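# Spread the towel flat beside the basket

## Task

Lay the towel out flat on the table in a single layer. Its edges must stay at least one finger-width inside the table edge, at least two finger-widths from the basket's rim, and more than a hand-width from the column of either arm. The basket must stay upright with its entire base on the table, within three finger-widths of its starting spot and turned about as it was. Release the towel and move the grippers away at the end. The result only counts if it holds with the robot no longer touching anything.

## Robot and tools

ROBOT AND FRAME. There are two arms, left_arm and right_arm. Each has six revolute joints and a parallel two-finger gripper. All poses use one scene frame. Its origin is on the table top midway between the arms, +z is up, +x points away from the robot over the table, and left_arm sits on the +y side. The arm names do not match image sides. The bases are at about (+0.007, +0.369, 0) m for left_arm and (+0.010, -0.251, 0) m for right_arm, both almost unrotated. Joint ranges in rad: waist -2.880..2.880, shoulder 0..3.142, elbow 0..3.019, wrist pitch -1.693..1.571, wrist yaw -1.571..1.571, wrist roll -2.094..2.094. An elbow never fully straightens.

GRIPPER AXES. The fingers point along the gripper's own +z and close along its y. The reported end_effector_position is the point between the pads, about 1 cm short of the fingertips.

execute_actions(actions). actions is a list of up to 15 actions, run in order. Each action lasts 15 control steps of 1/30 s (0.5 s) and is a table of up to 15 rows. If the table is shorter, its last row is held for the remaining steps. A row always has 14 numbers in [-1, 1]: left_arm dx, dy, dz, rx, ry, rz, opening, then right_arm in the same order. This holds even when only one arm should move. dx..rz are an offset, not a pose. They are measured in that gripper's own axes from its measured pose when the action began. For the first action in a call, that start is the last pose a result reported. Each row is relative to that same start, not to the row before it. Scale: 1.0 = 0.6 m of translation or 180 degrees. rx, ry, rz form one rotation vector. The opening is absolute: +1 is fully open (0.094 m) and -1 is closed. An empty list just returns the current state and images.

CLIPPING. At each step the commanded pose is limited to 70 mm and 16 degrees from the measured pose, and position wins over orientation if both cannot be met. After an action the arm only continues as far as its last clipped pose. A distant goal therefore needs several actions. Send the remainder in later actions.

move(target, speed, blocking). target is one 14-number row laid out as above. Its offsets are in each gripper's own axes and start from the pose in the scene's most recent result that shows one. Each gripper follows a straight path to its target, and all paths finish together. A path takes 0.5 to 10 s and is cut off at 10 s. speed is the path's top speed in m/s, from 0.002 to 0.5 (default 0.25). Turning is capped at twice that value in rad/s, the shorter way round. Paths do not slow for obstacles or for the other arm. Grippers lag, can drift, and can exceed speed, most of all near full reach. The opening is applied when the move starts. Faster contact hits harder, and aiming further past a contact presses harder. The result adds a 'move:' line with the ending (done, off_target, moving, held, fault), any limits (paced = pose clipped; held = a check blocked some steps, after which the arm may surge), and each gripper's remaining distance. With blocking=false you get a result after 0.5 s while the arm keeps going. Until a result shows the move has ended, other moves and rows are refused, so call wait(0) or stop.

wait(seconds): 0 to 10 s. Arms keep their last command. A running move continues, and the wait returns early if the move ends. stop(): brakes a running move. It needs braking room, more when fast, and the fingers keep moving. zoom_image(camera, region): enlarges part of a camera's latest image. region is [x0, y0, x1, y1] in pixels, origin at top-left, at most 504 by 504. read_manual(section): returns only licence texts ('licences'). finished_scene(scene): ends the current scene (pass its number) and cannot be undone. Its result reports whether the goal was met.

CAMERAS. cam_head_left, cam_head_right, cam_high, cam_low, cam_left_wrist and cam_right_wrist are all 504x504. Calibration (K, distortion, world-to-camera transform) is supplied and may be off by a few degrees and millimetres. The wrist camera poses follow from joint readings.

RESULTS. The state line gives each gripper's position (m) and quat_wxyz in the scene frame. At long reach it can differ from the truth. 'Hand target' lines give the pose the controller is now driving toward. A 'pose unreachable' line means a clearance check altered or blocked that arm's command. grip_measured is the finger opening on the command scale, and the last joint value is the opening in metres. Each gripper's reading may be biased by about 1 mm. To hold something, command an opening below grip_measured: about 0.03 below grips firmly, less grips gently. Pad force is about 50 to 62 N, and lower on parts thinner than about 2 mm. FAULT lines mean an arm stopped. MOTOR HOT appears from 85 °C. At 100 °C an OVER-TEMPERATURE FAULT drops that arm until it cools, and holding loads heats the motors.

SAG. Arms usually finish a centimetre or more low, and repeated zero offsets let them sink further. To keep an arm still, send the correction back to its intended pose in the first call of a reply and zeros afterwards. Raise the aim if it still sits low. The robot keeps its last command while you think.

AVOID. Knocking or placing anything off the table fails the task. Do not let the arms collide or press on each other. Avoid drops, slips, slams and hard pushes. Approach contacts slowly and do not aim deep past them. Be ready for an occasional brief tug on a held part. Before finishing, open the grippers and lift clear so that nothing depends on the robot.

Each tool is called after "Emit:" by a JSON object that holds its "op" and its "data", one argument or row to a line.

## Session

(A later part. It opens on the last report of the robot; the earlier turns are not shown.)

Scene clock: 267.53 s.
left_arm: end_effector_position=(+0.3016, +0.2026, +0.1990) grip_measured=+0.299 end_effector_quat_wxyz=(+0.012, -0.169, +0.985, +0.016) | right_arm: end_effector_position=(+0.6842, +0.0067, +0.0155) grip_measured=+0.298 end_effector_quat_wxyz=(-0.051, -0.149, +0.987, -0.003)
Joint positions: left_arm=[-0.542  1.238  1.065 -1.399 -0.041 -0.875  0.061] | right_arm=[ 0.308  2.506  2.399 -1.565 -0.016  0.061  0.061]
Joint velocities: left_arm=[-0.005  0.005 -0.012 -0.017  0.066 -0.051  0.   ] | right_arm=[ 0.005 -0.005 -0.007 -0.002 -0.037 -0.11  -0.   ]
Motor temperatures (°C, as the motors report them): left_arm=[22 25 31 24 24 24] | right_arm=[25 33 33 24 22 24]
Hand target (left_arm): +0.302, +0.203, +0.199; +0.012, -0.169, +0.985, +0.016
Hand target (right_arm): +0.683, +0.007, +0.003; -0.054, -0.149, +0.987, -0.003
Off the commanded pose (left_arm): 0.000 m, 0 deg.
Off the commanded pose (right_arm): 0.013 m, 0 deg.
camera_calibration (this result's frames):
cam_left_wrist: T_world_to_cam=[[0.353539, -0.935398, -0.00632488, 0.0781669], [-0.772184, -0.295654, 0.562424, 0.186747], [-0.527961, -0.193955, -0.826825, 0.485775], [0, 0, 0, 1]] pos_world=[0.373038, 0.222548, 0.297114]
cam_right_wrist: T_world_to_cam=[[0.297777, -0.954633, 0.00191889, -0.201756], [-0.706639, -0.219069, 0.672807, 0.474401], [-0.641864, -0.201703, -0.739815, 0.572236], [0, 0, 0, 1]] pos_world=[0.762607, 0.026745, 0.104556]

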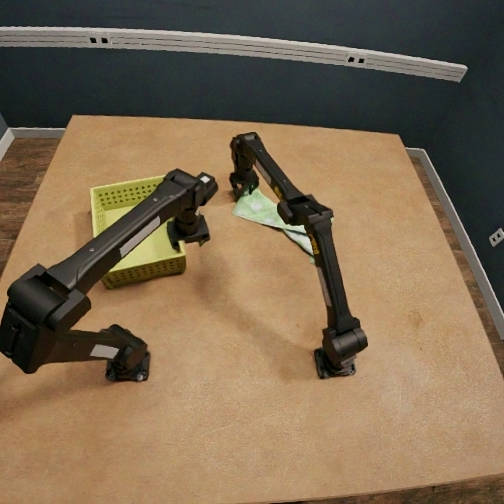

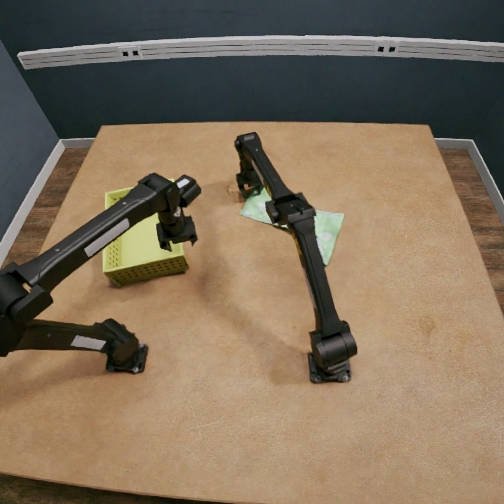

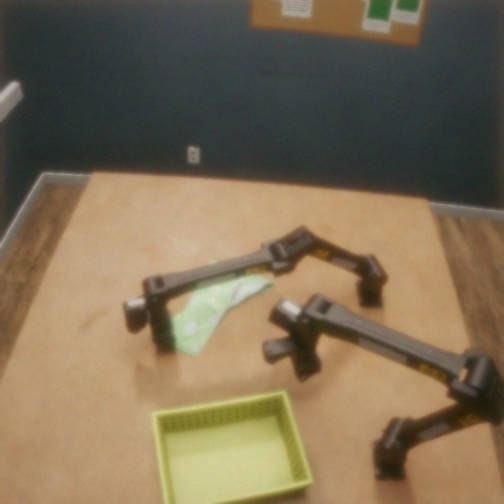

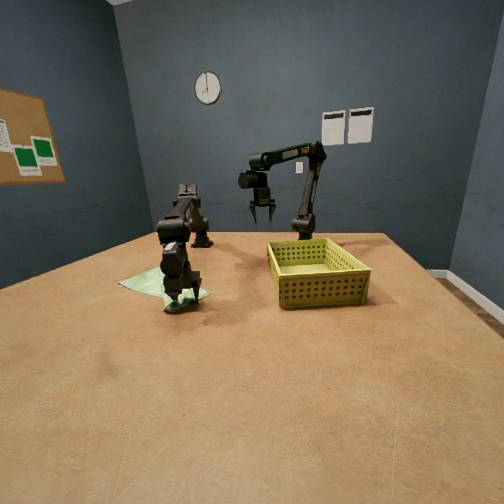

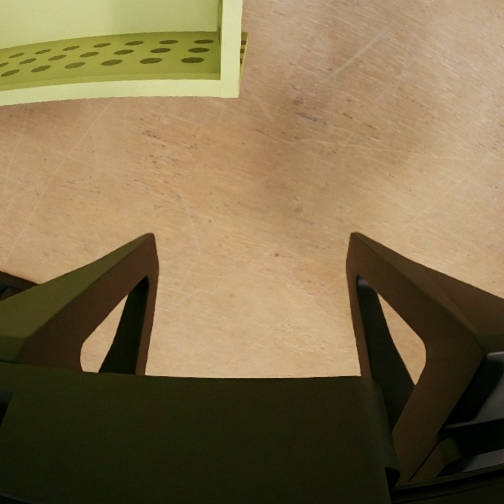

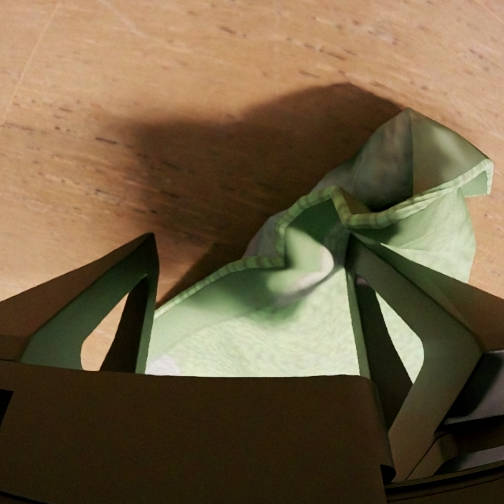

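Crumpled somewhat, but the hem is between the fingers. Close and lift.

Emit:
{"op": "execute_actions", "data": {
  "actions": [
    [[0,0,0,0,0,0,0.3,0,0,0.01,0,0,0,-1]],
    [[0,0,0,0,0,0,0.3,0,0,0.01,0,0,0,-1]]
  ]
}}

Emit:
{"op": "move", "data": {
  "target": [0.2,0.2,0,0,0,0,0.3,0.2,0,-0.85,0,0,0,-1],
  "speed": 0.12
}}

Scene clock: 272.47 s.
left_arm: end_effector_position=(+0.3016, +0.2026, +0.1990) grip_measured=+0.299 end_effector_quat_wxyz=(+0.012, -0.169, +0.985, +0.016) | right_arm: end_effector_position=(+0.6847, +0.0057, +0.0189) grip_measured=-0.943 end_effector_quat_wxyz=(-0.048, -0.149, +0.988, -0.003)
Joint positions: left_arm=[-0.542  1.238  1.065 -1.399 -0.041 -0.875  0.061] | right_arm=[ 0.307  2.497  2.392 -1.56  -0.015  0.061  0.003]
Joint velocities: left_arm=[-0.005  0.005 -0.007 -0.007 -0.081  0.051 -0.001] | right_arm=[-0.005 -0.015  0.002  0.007 -0.066  0.022 -0.   ]
Motor temperatures (°C, as the motors report them): left_arm=[22 25 32 24 24 24] | right_arm=[25 33 32 24 22 24]
Hand target (left_arm): +0.302, +0.203, +0.199; +0.012, -0.169, +0.985, +0.016
Hand target (right_arm): +0.684, +0.006, +0.013; -0.048, -0.149, +0.988, -0.003
Off the commanded pose (left_arm): 0.000 m, 0 deg.
Off the commanded pose (right_arm): 0.006 m, 0 deg.
camera_calibration (this result's frames):
cam_left_wrist: T_world_to_cam=[[0.353539, -0.935398, -0.00632488, 0.0781669], [-0.772184, -0.295654, 0.562424, 0.186747], [-0.527961, -0.193955, -0.826825, 0.485775], [0, 0, 0, 1]] pos_world=[0.373038, 0.222548, 0.297114]
cam_right_wrist: T_world_to_cam=[[0.296811, -0.954931, 0.00306875, -0.2022], [-0.711045, -0.218859, 0.668218, 0.47532], [-0.637431, -0.200516, -0.743959, 0.571965], [0, 0, 0, 1]] pos_world=[0.762577, 0.0256296, 0.108522]

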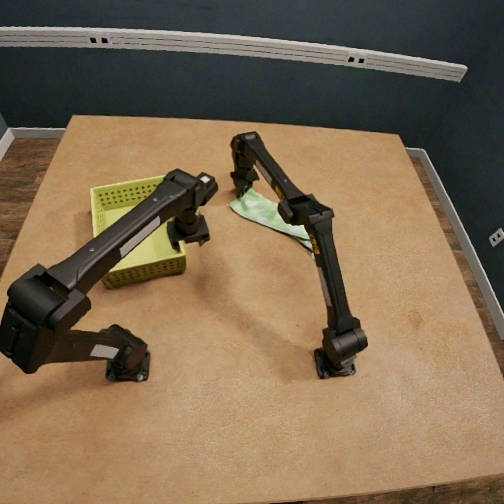

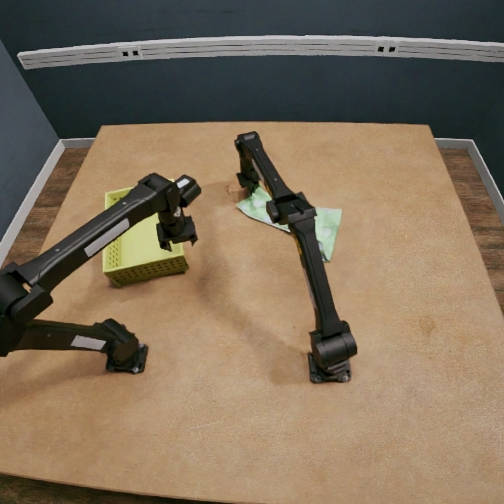

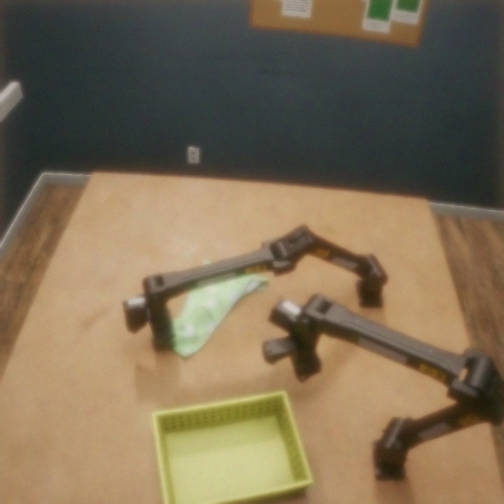

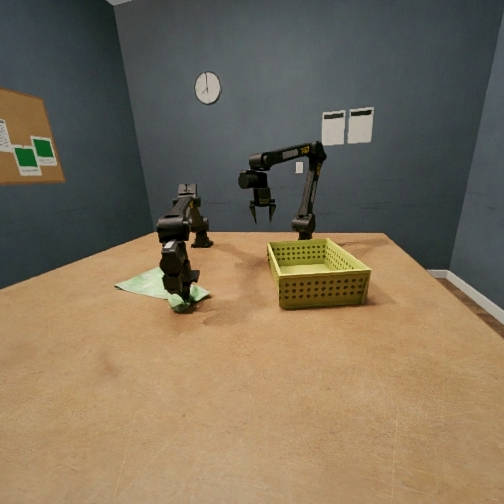

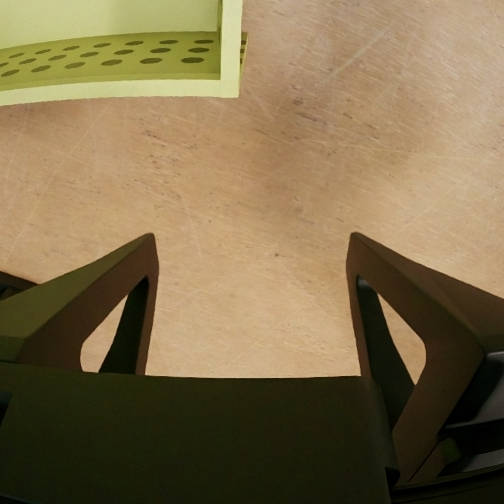

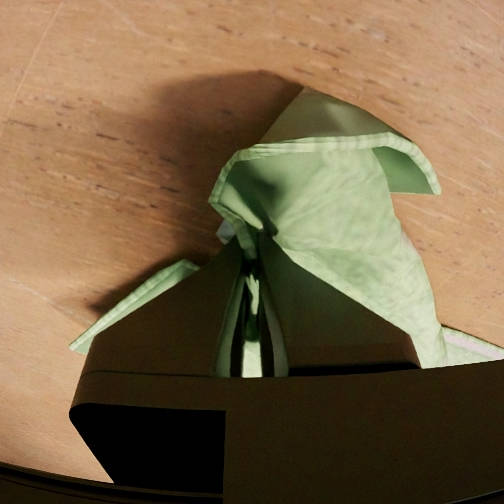

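Scene clock: 277.30 s.
left_arm: end_effector_position=(+0.1557, +0.2722, +0.2029) grip_measured=+0.299 end_effector_quat_wxyz=(+0.020, -0.169, +0.985, +0.009) | right_arm: end_effector_position=(+0.6195, -0.0189, +0.5040) grip_measured=-0.943 end_effector_quat_wxyz=(+0.285, -0.145, +0.945, +0.068)
Joint positions: left_arm=[-0.624  0.752  0.777 -1.581 -0.041 -0.956  0.061] | right_arm=[ 0.307  1.958  2.679 -1.697 -0.015  0.061  0.003]
Joint velocities: left_arm=[-0.015 -0.005 -0.012  0.012 -0.081 -0.007 -0.001] | right_arm=[-0.005 -0.015 -0.012 -0.007  0.095 -0.022 -0.001]
Motor temperatures (°C, as the motors report them): left_arm=[22 25 32 24 24 24] | right_arm=[25 34 33 24 22 24]
Hand target (left_arm): +0.149, +0.274, +0.199; +0.013, -0.169, +0.985, +0.016
Hand target (right_arm): +0.610, -0.026, +0.531; +0.308, -0.141, +0.938, +0.074
Off the commanded pose (left_arm): 0.009 m, 1 deg.
Off the commanded pose (right_arm): 0.034 m, 39 deg; orientation clipped at the last step of the last action.
joint sent to its limit (right arm) — the command would take joint 4 (wrist pitch) past its lower limit, so that joint was sent only as far as its limit.
move: off_target (right_arm); limits=paced
camera_calibration (this result's frames):
cam_left_wrist: T_world_to_cam=[[0.35201, -0.935931, 0.011072, 0.191768], [-0.782384, -0.287726, 0.552348, 0.0940352], [-0.513774, -0.203094, -0.83354, 0.427118], [0, 0, 0, 1]] pos_world=[0.22551, 0.293283, 0.301956]
cam_right_wrist: T_world_to_cam=[[0.307781, -0.950786, -0.0357348, -0.195022], [-0.950018, -0.309163, 0.0434015, 0.560713], [-0.0523134, 0.0205906, -0.998418, 0.656301], [0, 0, 0, 1]] pos_world=[0.627045, -0.025586, 0.623958]

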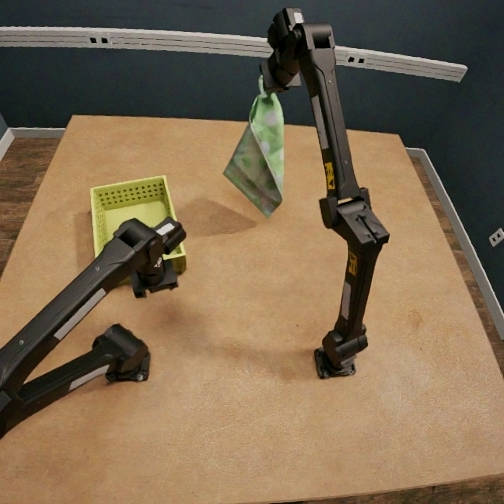

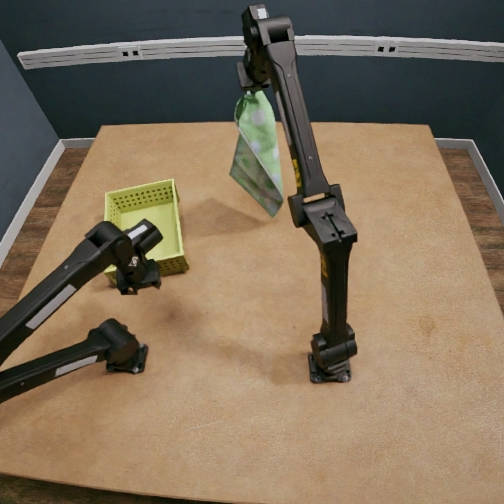

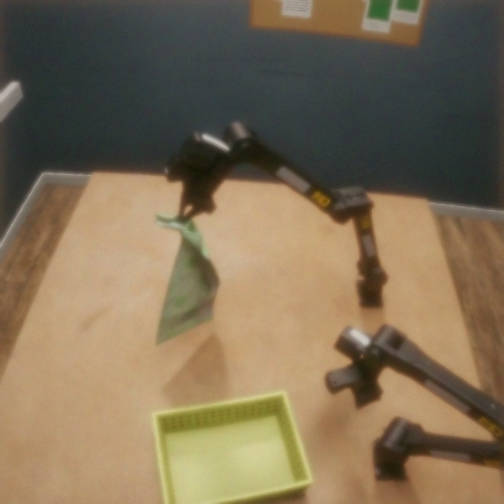

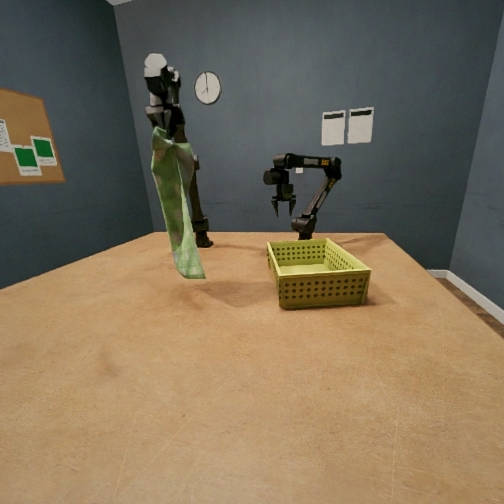

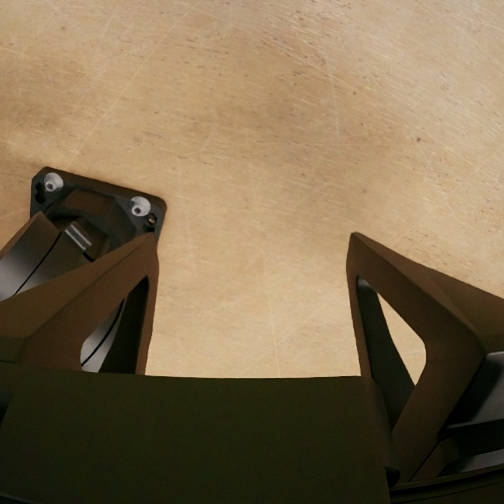

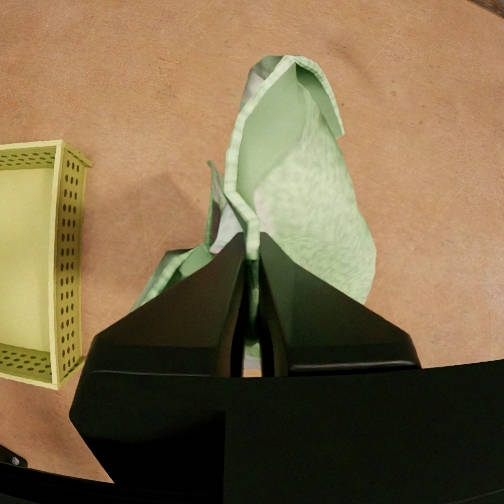

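Emit:
{"op": "move", "data": {
  "target": [0,0,0,0,0,0,0.3,0.59,-0.72,0.53,0,0.175,0,-1],
  "speed": 0.1
}}

Scene clock: 289.27 s.
left_arm: end_effector_position=(+0.1557, +0.2722, +0.2029) grip_measured=+0.299 end_effector_quat_wxyz=(+0.020, -0.169, +0.985, +0.009) | right_arm: end_effector_position=(+0.6317, -0.4247, +0.0265) grip_measured=-0.943 end_effector_quat_wxyz=(+0.012, -0.157, +0.987, +0.044)
Joint positions: left_arm=[-0.624  0.752  0.777 -1.581 -0.041 -0.956  0.061] | right_arm=[-0.349  2.17   1.814 -1.231 -0.089 -0.611  0.003]
Joint velocities: left_arm=[-0.005 -0.024 -0.007  0.012 -0.007  0.007 -0.   ] | right_arm=[ 0.015 -0.005 -0.002 -0.007 -0.037 -0.007 -0.001]
Motor temperatures (°C, as the motors report them): left_arm=[22 24 32 24 24 24] | right_arm=[25 33 33 24 22 24]
Hand target (left_arm): +0.156, +0.272, +0.203; +0.020, -0.169, +0.985, +0.009
Hand target (right_arm): +0.643, -0.433, +0.018; +0.017, -0.160, +0.986, +0.038
Off the commanded pose (left_arm): 0.000 m, 0 deg.
Off the commanded pose (right_arm): 0.021 m, 2 deg.
move: off_target (right_arm)
camera_calibration (this result's frames):
cam_left_wrist: T_world_to_cam=[[0.352366, -0.935797, 0.0110883, 0.191672], [-0.78228, -0.288016, 0.552345, 0.0940987], [-0.513689, -0.203302, -0.833542, 0.427161], [0, 0, 0, 1]] pos_world=[0.225501, 0.293311, 0.301956]
cam_right_wrist: T_world_to_cam=[[0.311225, -0.947714, -0.0705472, -0.601646], [-0.772064, -0.29543, 0.562707, 0.347185], [-0.554127, -0.120662, -0.823641, 0.440974], [0, 0, 0, 1]] pos_world=[0.699652, -0.414411, 0.125396]

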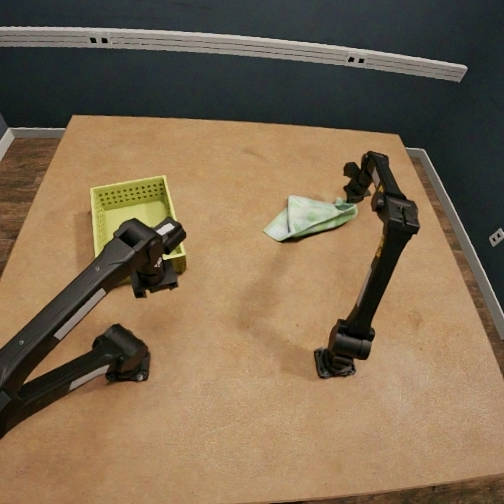

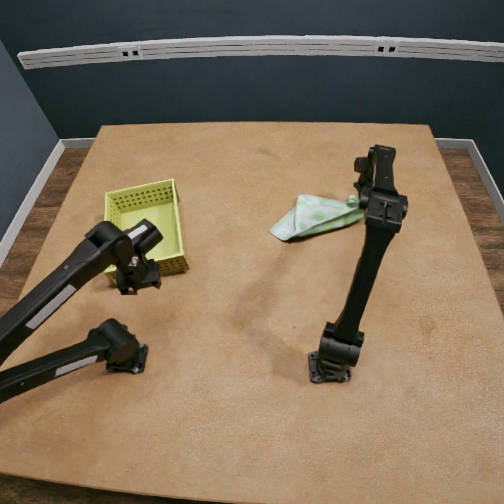

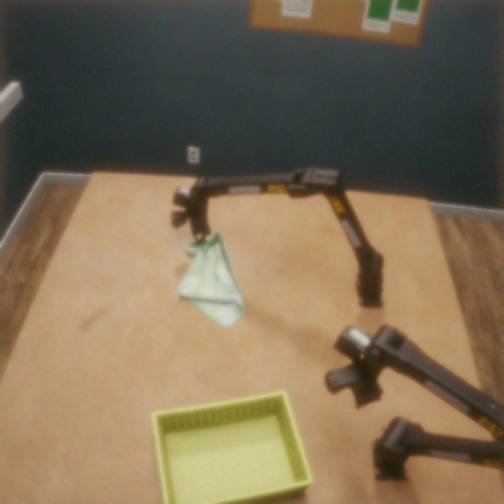

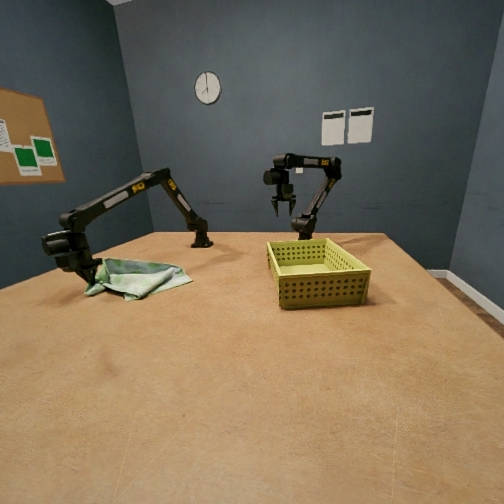

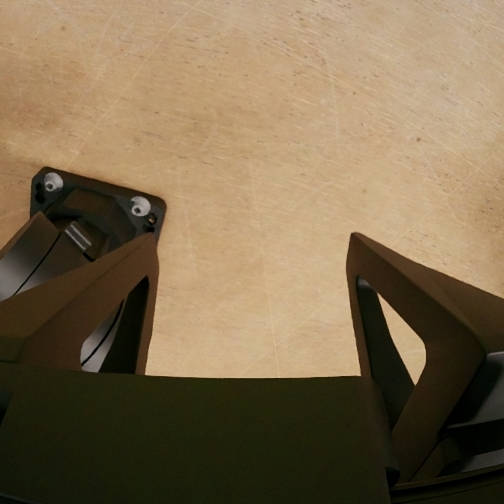

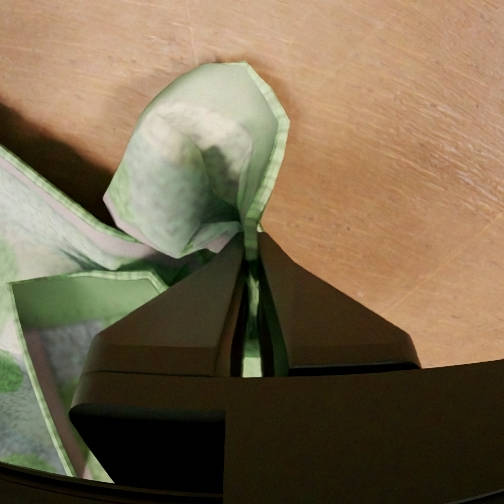

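Emit:
{"op": "execute_actions", "data": {
  "actions": [
    [[0,0,0,0,0,0,0.3,0,0,0,0,0,0,0.3]],
    [[0,0,0,0,0,0,0.3,0,0,-0.12,0,0,0,0.3]]
  ]
}}

Emit:
{"op": "move", "data": {
  "target": [0,0,0,0,0,0,0.3,0.5,-0.1,-0.2,0,0,0,0.3]
}}

Emit:
{"op": "zoom_image", "data": {
  "camera": "cam_head_left",
  "region": [240, 160, 400, 270]
}}

Emit:
{"op": "zoom_image", "data": {
  "camera": "cam_high",
  "region": [130, 210, 300, 350]
}}

Scene clock: 294.87 s.
left_arm: end_effector_position=(+0.1557, +0.2722, +0.2029) grip_measured=+0.299 end_effector_quat_wxyz=(+0.020, -0.169, +0.985, +0.009) | right_arm: end_effector_position=(+0.6197, -0.4239, +0.0772) grip_measured=+0.298 end_effector_quat_wxyz=(-0.005, -0.155, +0.987, +0.052)
Joint positions: left_arm=[-0.624  0.752  0.777 -1.581 -0.041 -0.956  0.061] | right_arm=[-0.354  2.119  1.864 -1.37  -0.089 -0.614  0.061]
Joint velocities: left_arm=[ 0.005 -0.015 -0.002  0.007  0.022 -0.007 -0.   ] | right_arm=[-0.015 -0.015  0.007  0.002  0.066 -0.066  0.   ]
Motor temperatures (°C, as the motors report them): left_arm=[22 24 32 24 24 24] | right_arm=[25 33 33 24 22 24]
Hand target (left_arm): +0.156, +0.272, +0.203; +0.020, -0.169, +0.985, +0.009
Hand target (right_arm): +0.629, -0.431, +0.098; +0.012, -0.157, +0.987, +0.044
Off the commanded pose (left_arm): 0.000 m, 0 deg.
Off the commanded pose (right_arm): 0.024 m, 2 deg.
camera_calibration (this result's frames):
cam_left_wrist: T_world_to_cam=[[0.352366, -0.935797, 0.0110883, 0.191672], [-0.78228, -0.288016, 0.552345, 0.0940987], [-0.513689, -0.203302, -0.833542, 0.427161], [0, 0, 0, 1]] pos_world=[0.225501, 0.293311, 0.301956]
cam_right_wrist: T_world_to_cam=[[0.307281, -0.947192, -0.0916824, -0.589219], [-0.752247, -0.300781, 0.586221, 0.293286], [-0.58284, -0.111167, -0.804947, 0.496565], [0, 0, 0, 1]] pos_world=[0.691097, -0.414687, 0.173758]

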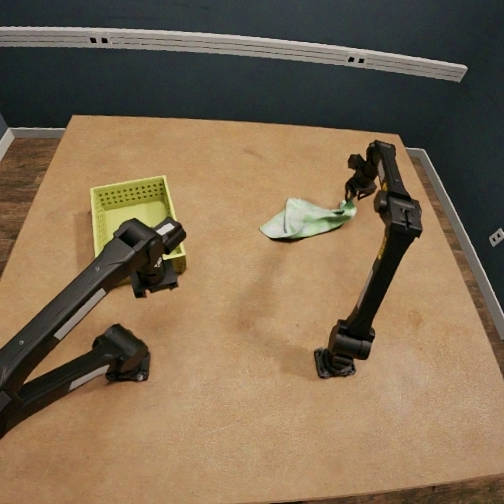

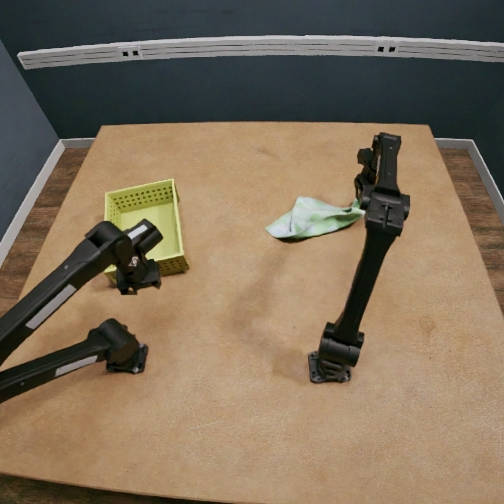

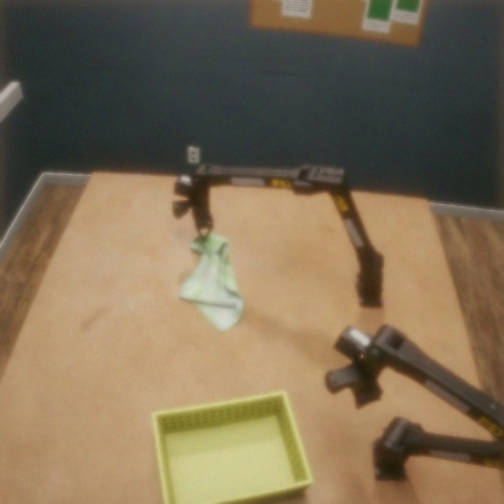

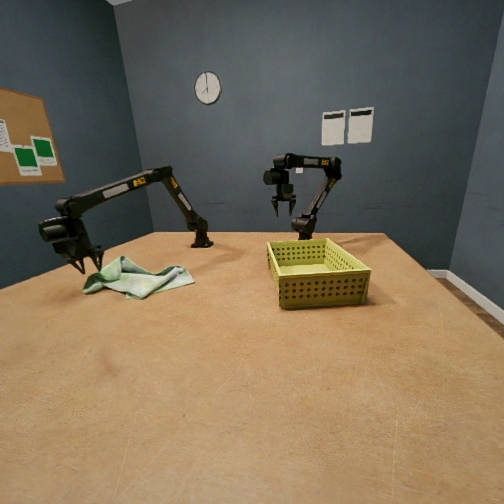

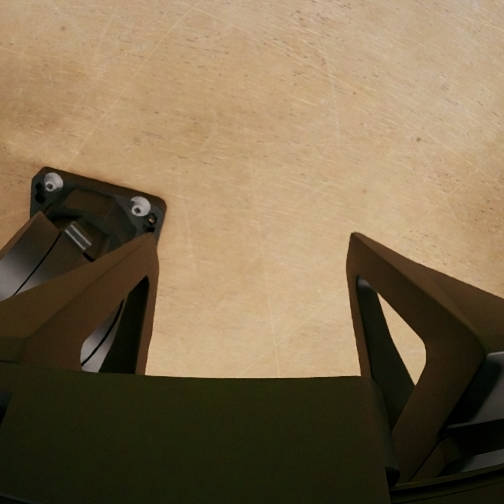

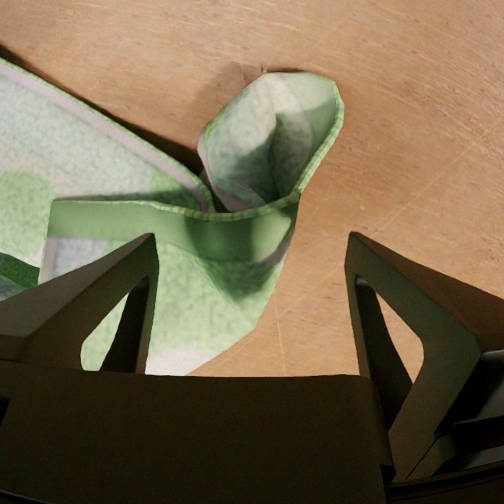

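Scene clock: 296.80 s.
left_arm: end_effector_position=(+0.1557, +0.2722, +0.2029) grip_measured=+0.299 end_effector_quat_wxyz=(+0.020, -0.169, +0.985, +0.009) | right_arm: end_effector_position=(+0.3539, -0.5845, +0.1762) grip_measured=+0.298 end_effector_quat_wxyz=(+0.001, -0.148, +0.987, +0.059)
Joint positions: left_arm=[-0.624  0.752  0.777 -1.581 -0.041 -0.956  0.061] | right_arm=[-0.848  1.674  1.464 -1.456 -0.07  -1.094  0.061]
Joint velocities: left_arm=[-0.005 -0.005  0.007  0.002 -0.007 -0.007 -0.   ] | right_arm=[-0.005  0.015 -0.012 -0.007  0.007  0.051 -0.   ]
Motor temperatures (°C, as the motors report them): left_arm=[22 24 32 24 24 24] | right_arm=[25 33 33 24 22 24]
Hand target (left_arm): +0.156, +0.272, +0.203; +0.020, -0.169, +0.985, +0.009
Hand target (right_arm): +0.353, -0.581, +0.181; -0.001, -0.155, +0.986, +0.059
Off the commanded pose (left_arm): 0.000 m, 0 deg.
Off the commanded pose (right_arm): 0.012 m, 1 deg.
move: off_target (right_arm)
camera_calibration (this result's frames):
cam_left_wrist: T_world_to_cam=[[0.352366, -0.935797, 0.0110883, 0.191672], [-0.78228, -0.288016, 0.552345, 0.0940987], [-0.513689, -0.203302, -0.833542, 0.427161], [0, 0, 0, 1]] pos_world=[0.225501, 0.293311, 0.301956]
cam_right_wrist: T_world_to_cam=[[0.292802, -0.95044, -0.104552, -0.645135], [-0.761195, -0.297871, 0.576068, -0.0063735], [-0.578661, -0.0890891, -0.810688, 0.415843], [0, 0, 0, 1]] pos_world=[0.424677, -0.578014, 0.27334]

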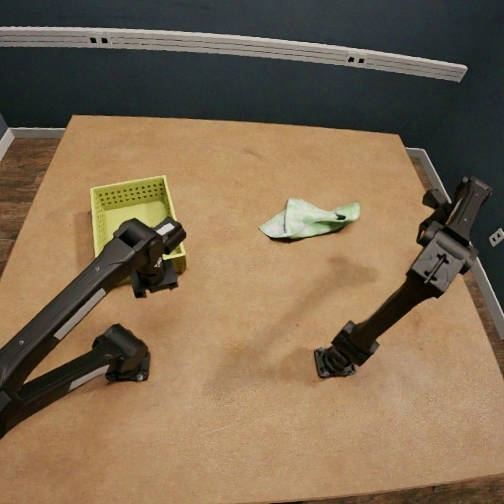

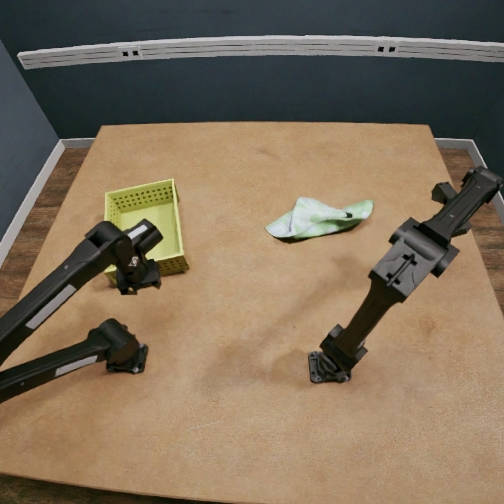

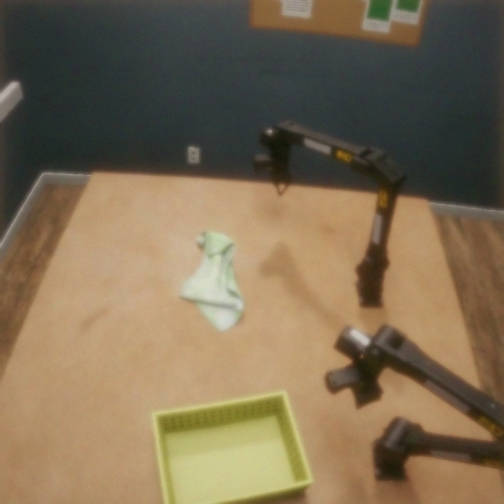

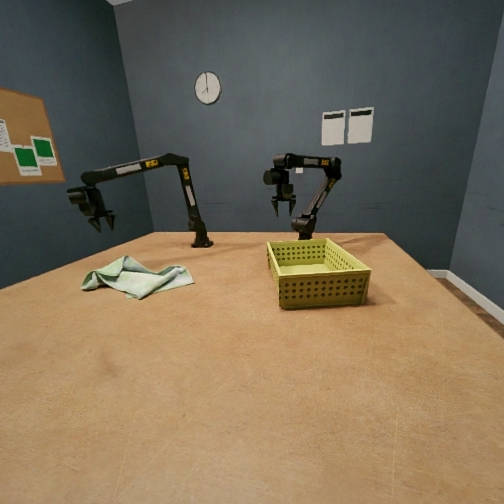

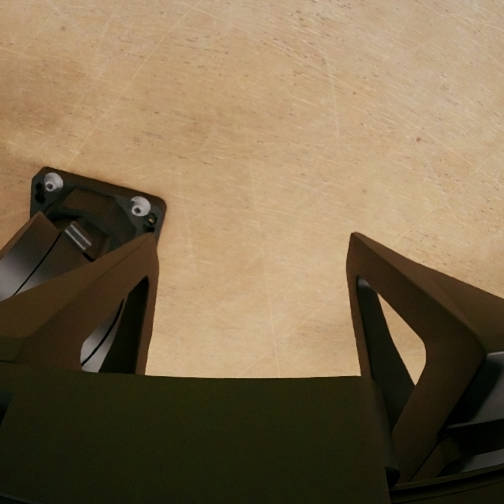

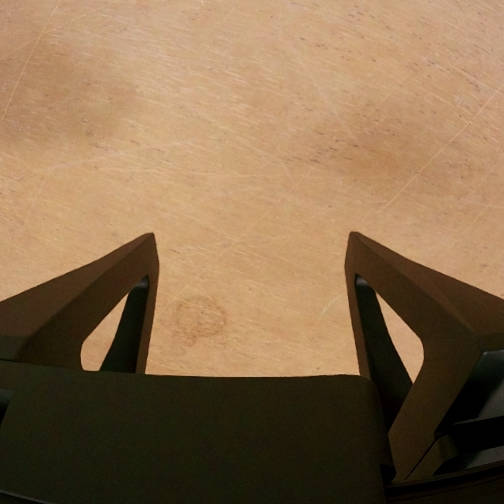

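Region (240, 160, 400, 270) of cam_head_left's 504x504 image, scaled by 3.150, with more detail than that image has; it fills the top 346 rows of this view, and the rest is white.

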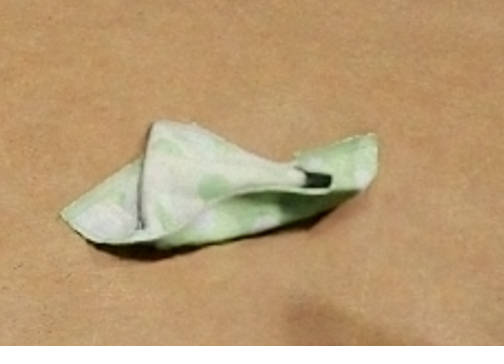

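Region (130, 210, 300, 350) of cam_high's 504x504 image, scaled by 2.965, with more detail than that image has; it fills the top 415 rows of this view, and the rest is white.

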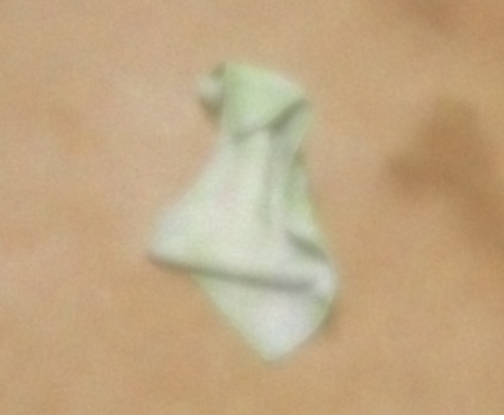

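Emit:
{"op": "move", "data": {
  "target": [-0.38,-0.75,0.25,0,0,0,-1,-0.53,0.085,0.17,0,0,0,0.3],
  "speed": 0.2
}}

Scene clock: 313.53 s.
left_arm: end_effector_position=(+0.5233, -0.0550, +0.0548) grip_measured=-0.981 end_effector_quat_wxyz=(+0.016, -0.168, +0.986, +0.012) | right_arm: end_effector_position=(+0.6304, -0.4326, +0.0783) grip_measured=+0.298 end_effector_quat_wxyz=(-0.016, -0.153, +0.987, +0.056)
Joint positions: left_arm=[-0.705  2.195  1.936 -1.31  -0.041 -1.035  0.001] | right_arm=[-0.361  2.173  1.958 -1.434 -0.086 -0.617  0.061]
Joint velocities: left_arm=[-0.005 -0.005  0.007 -0.002  0.037 -0.095 -0.001] | right_arm=[-0.005  0.015  0.002  0.002 -0.007  0.037  0.   ]
Motor temperatures (°C, as the motors report them): left_arm=[22 24 33 24 24 24] | right_arm=[25 32 33 24 22 24]
Hand target (left_arm): +0.526, -0.070, +0.058; +0.021, -0.169, +0.985, +0.008
Hand target (right_arm): +0.642, -0.437, +0.091; -0.002, -0.148, +0.988, +0.052
Off the commanded pose (left_arm): 0.018 m, 1 deg.
Off the commanded pose (right_arm): 0.014 m, 2 deg.
move: off_target (left_arm, right_arm)
camera_calibration (this result's frames):
cam_left_wrist: T_world_to_cam=[[0.350218, -0.936664, 0.00287047, -0.240917], [-0.778273, -0.289288, 0.557318, 0.366785], [-0.521189, -0.197417, -0.830294, 0.430083], [0, 0, 0, 1]] pos_world=[0.593987, -0.0346458, 0.153371]
cam_right_wrist: T_world_to_cam=[[0.30115, -0.947976, -0.103201, -0.596248], [-0.739247, -0.300454, 0.602696, 0.288702], [-0.602348, -0.105211, -0.79127, 0.516497], [0, 0, 0, 1]] pos_world=[0.704093, -0.424146, 0.173155]

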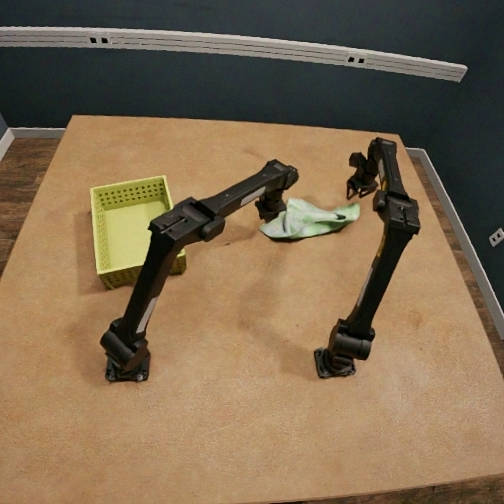

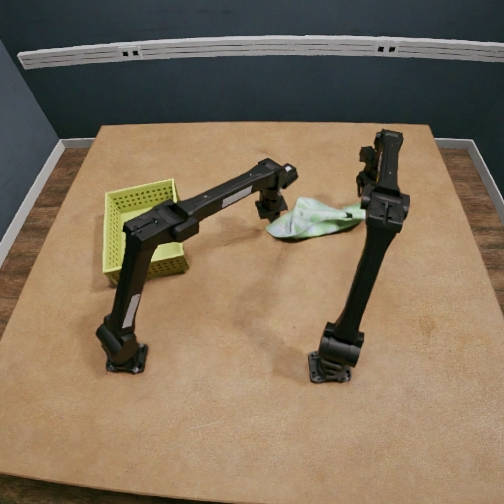

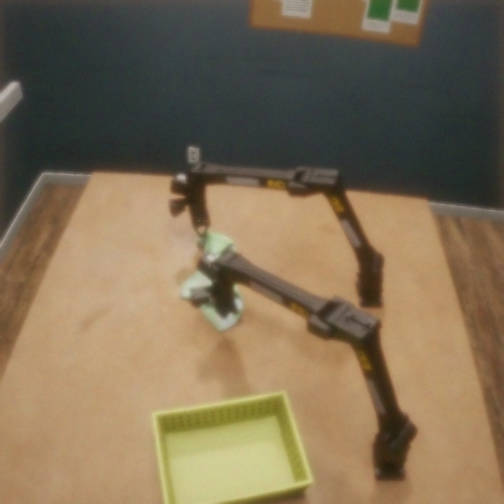

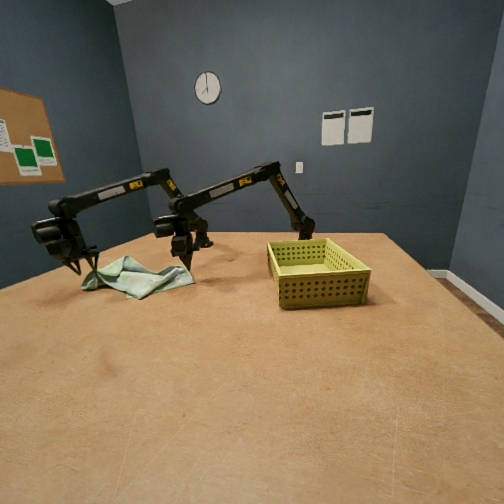

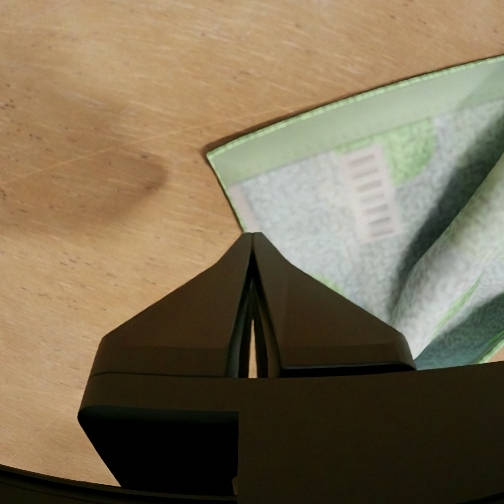

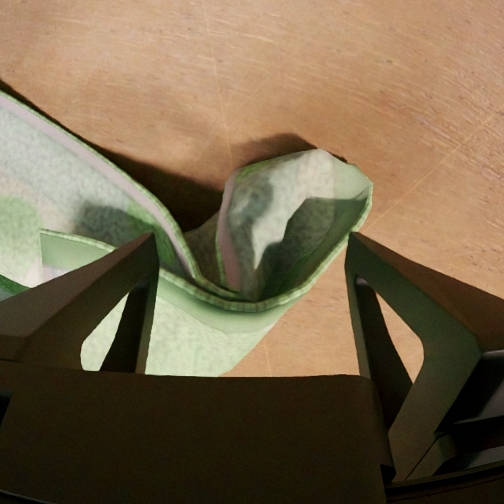

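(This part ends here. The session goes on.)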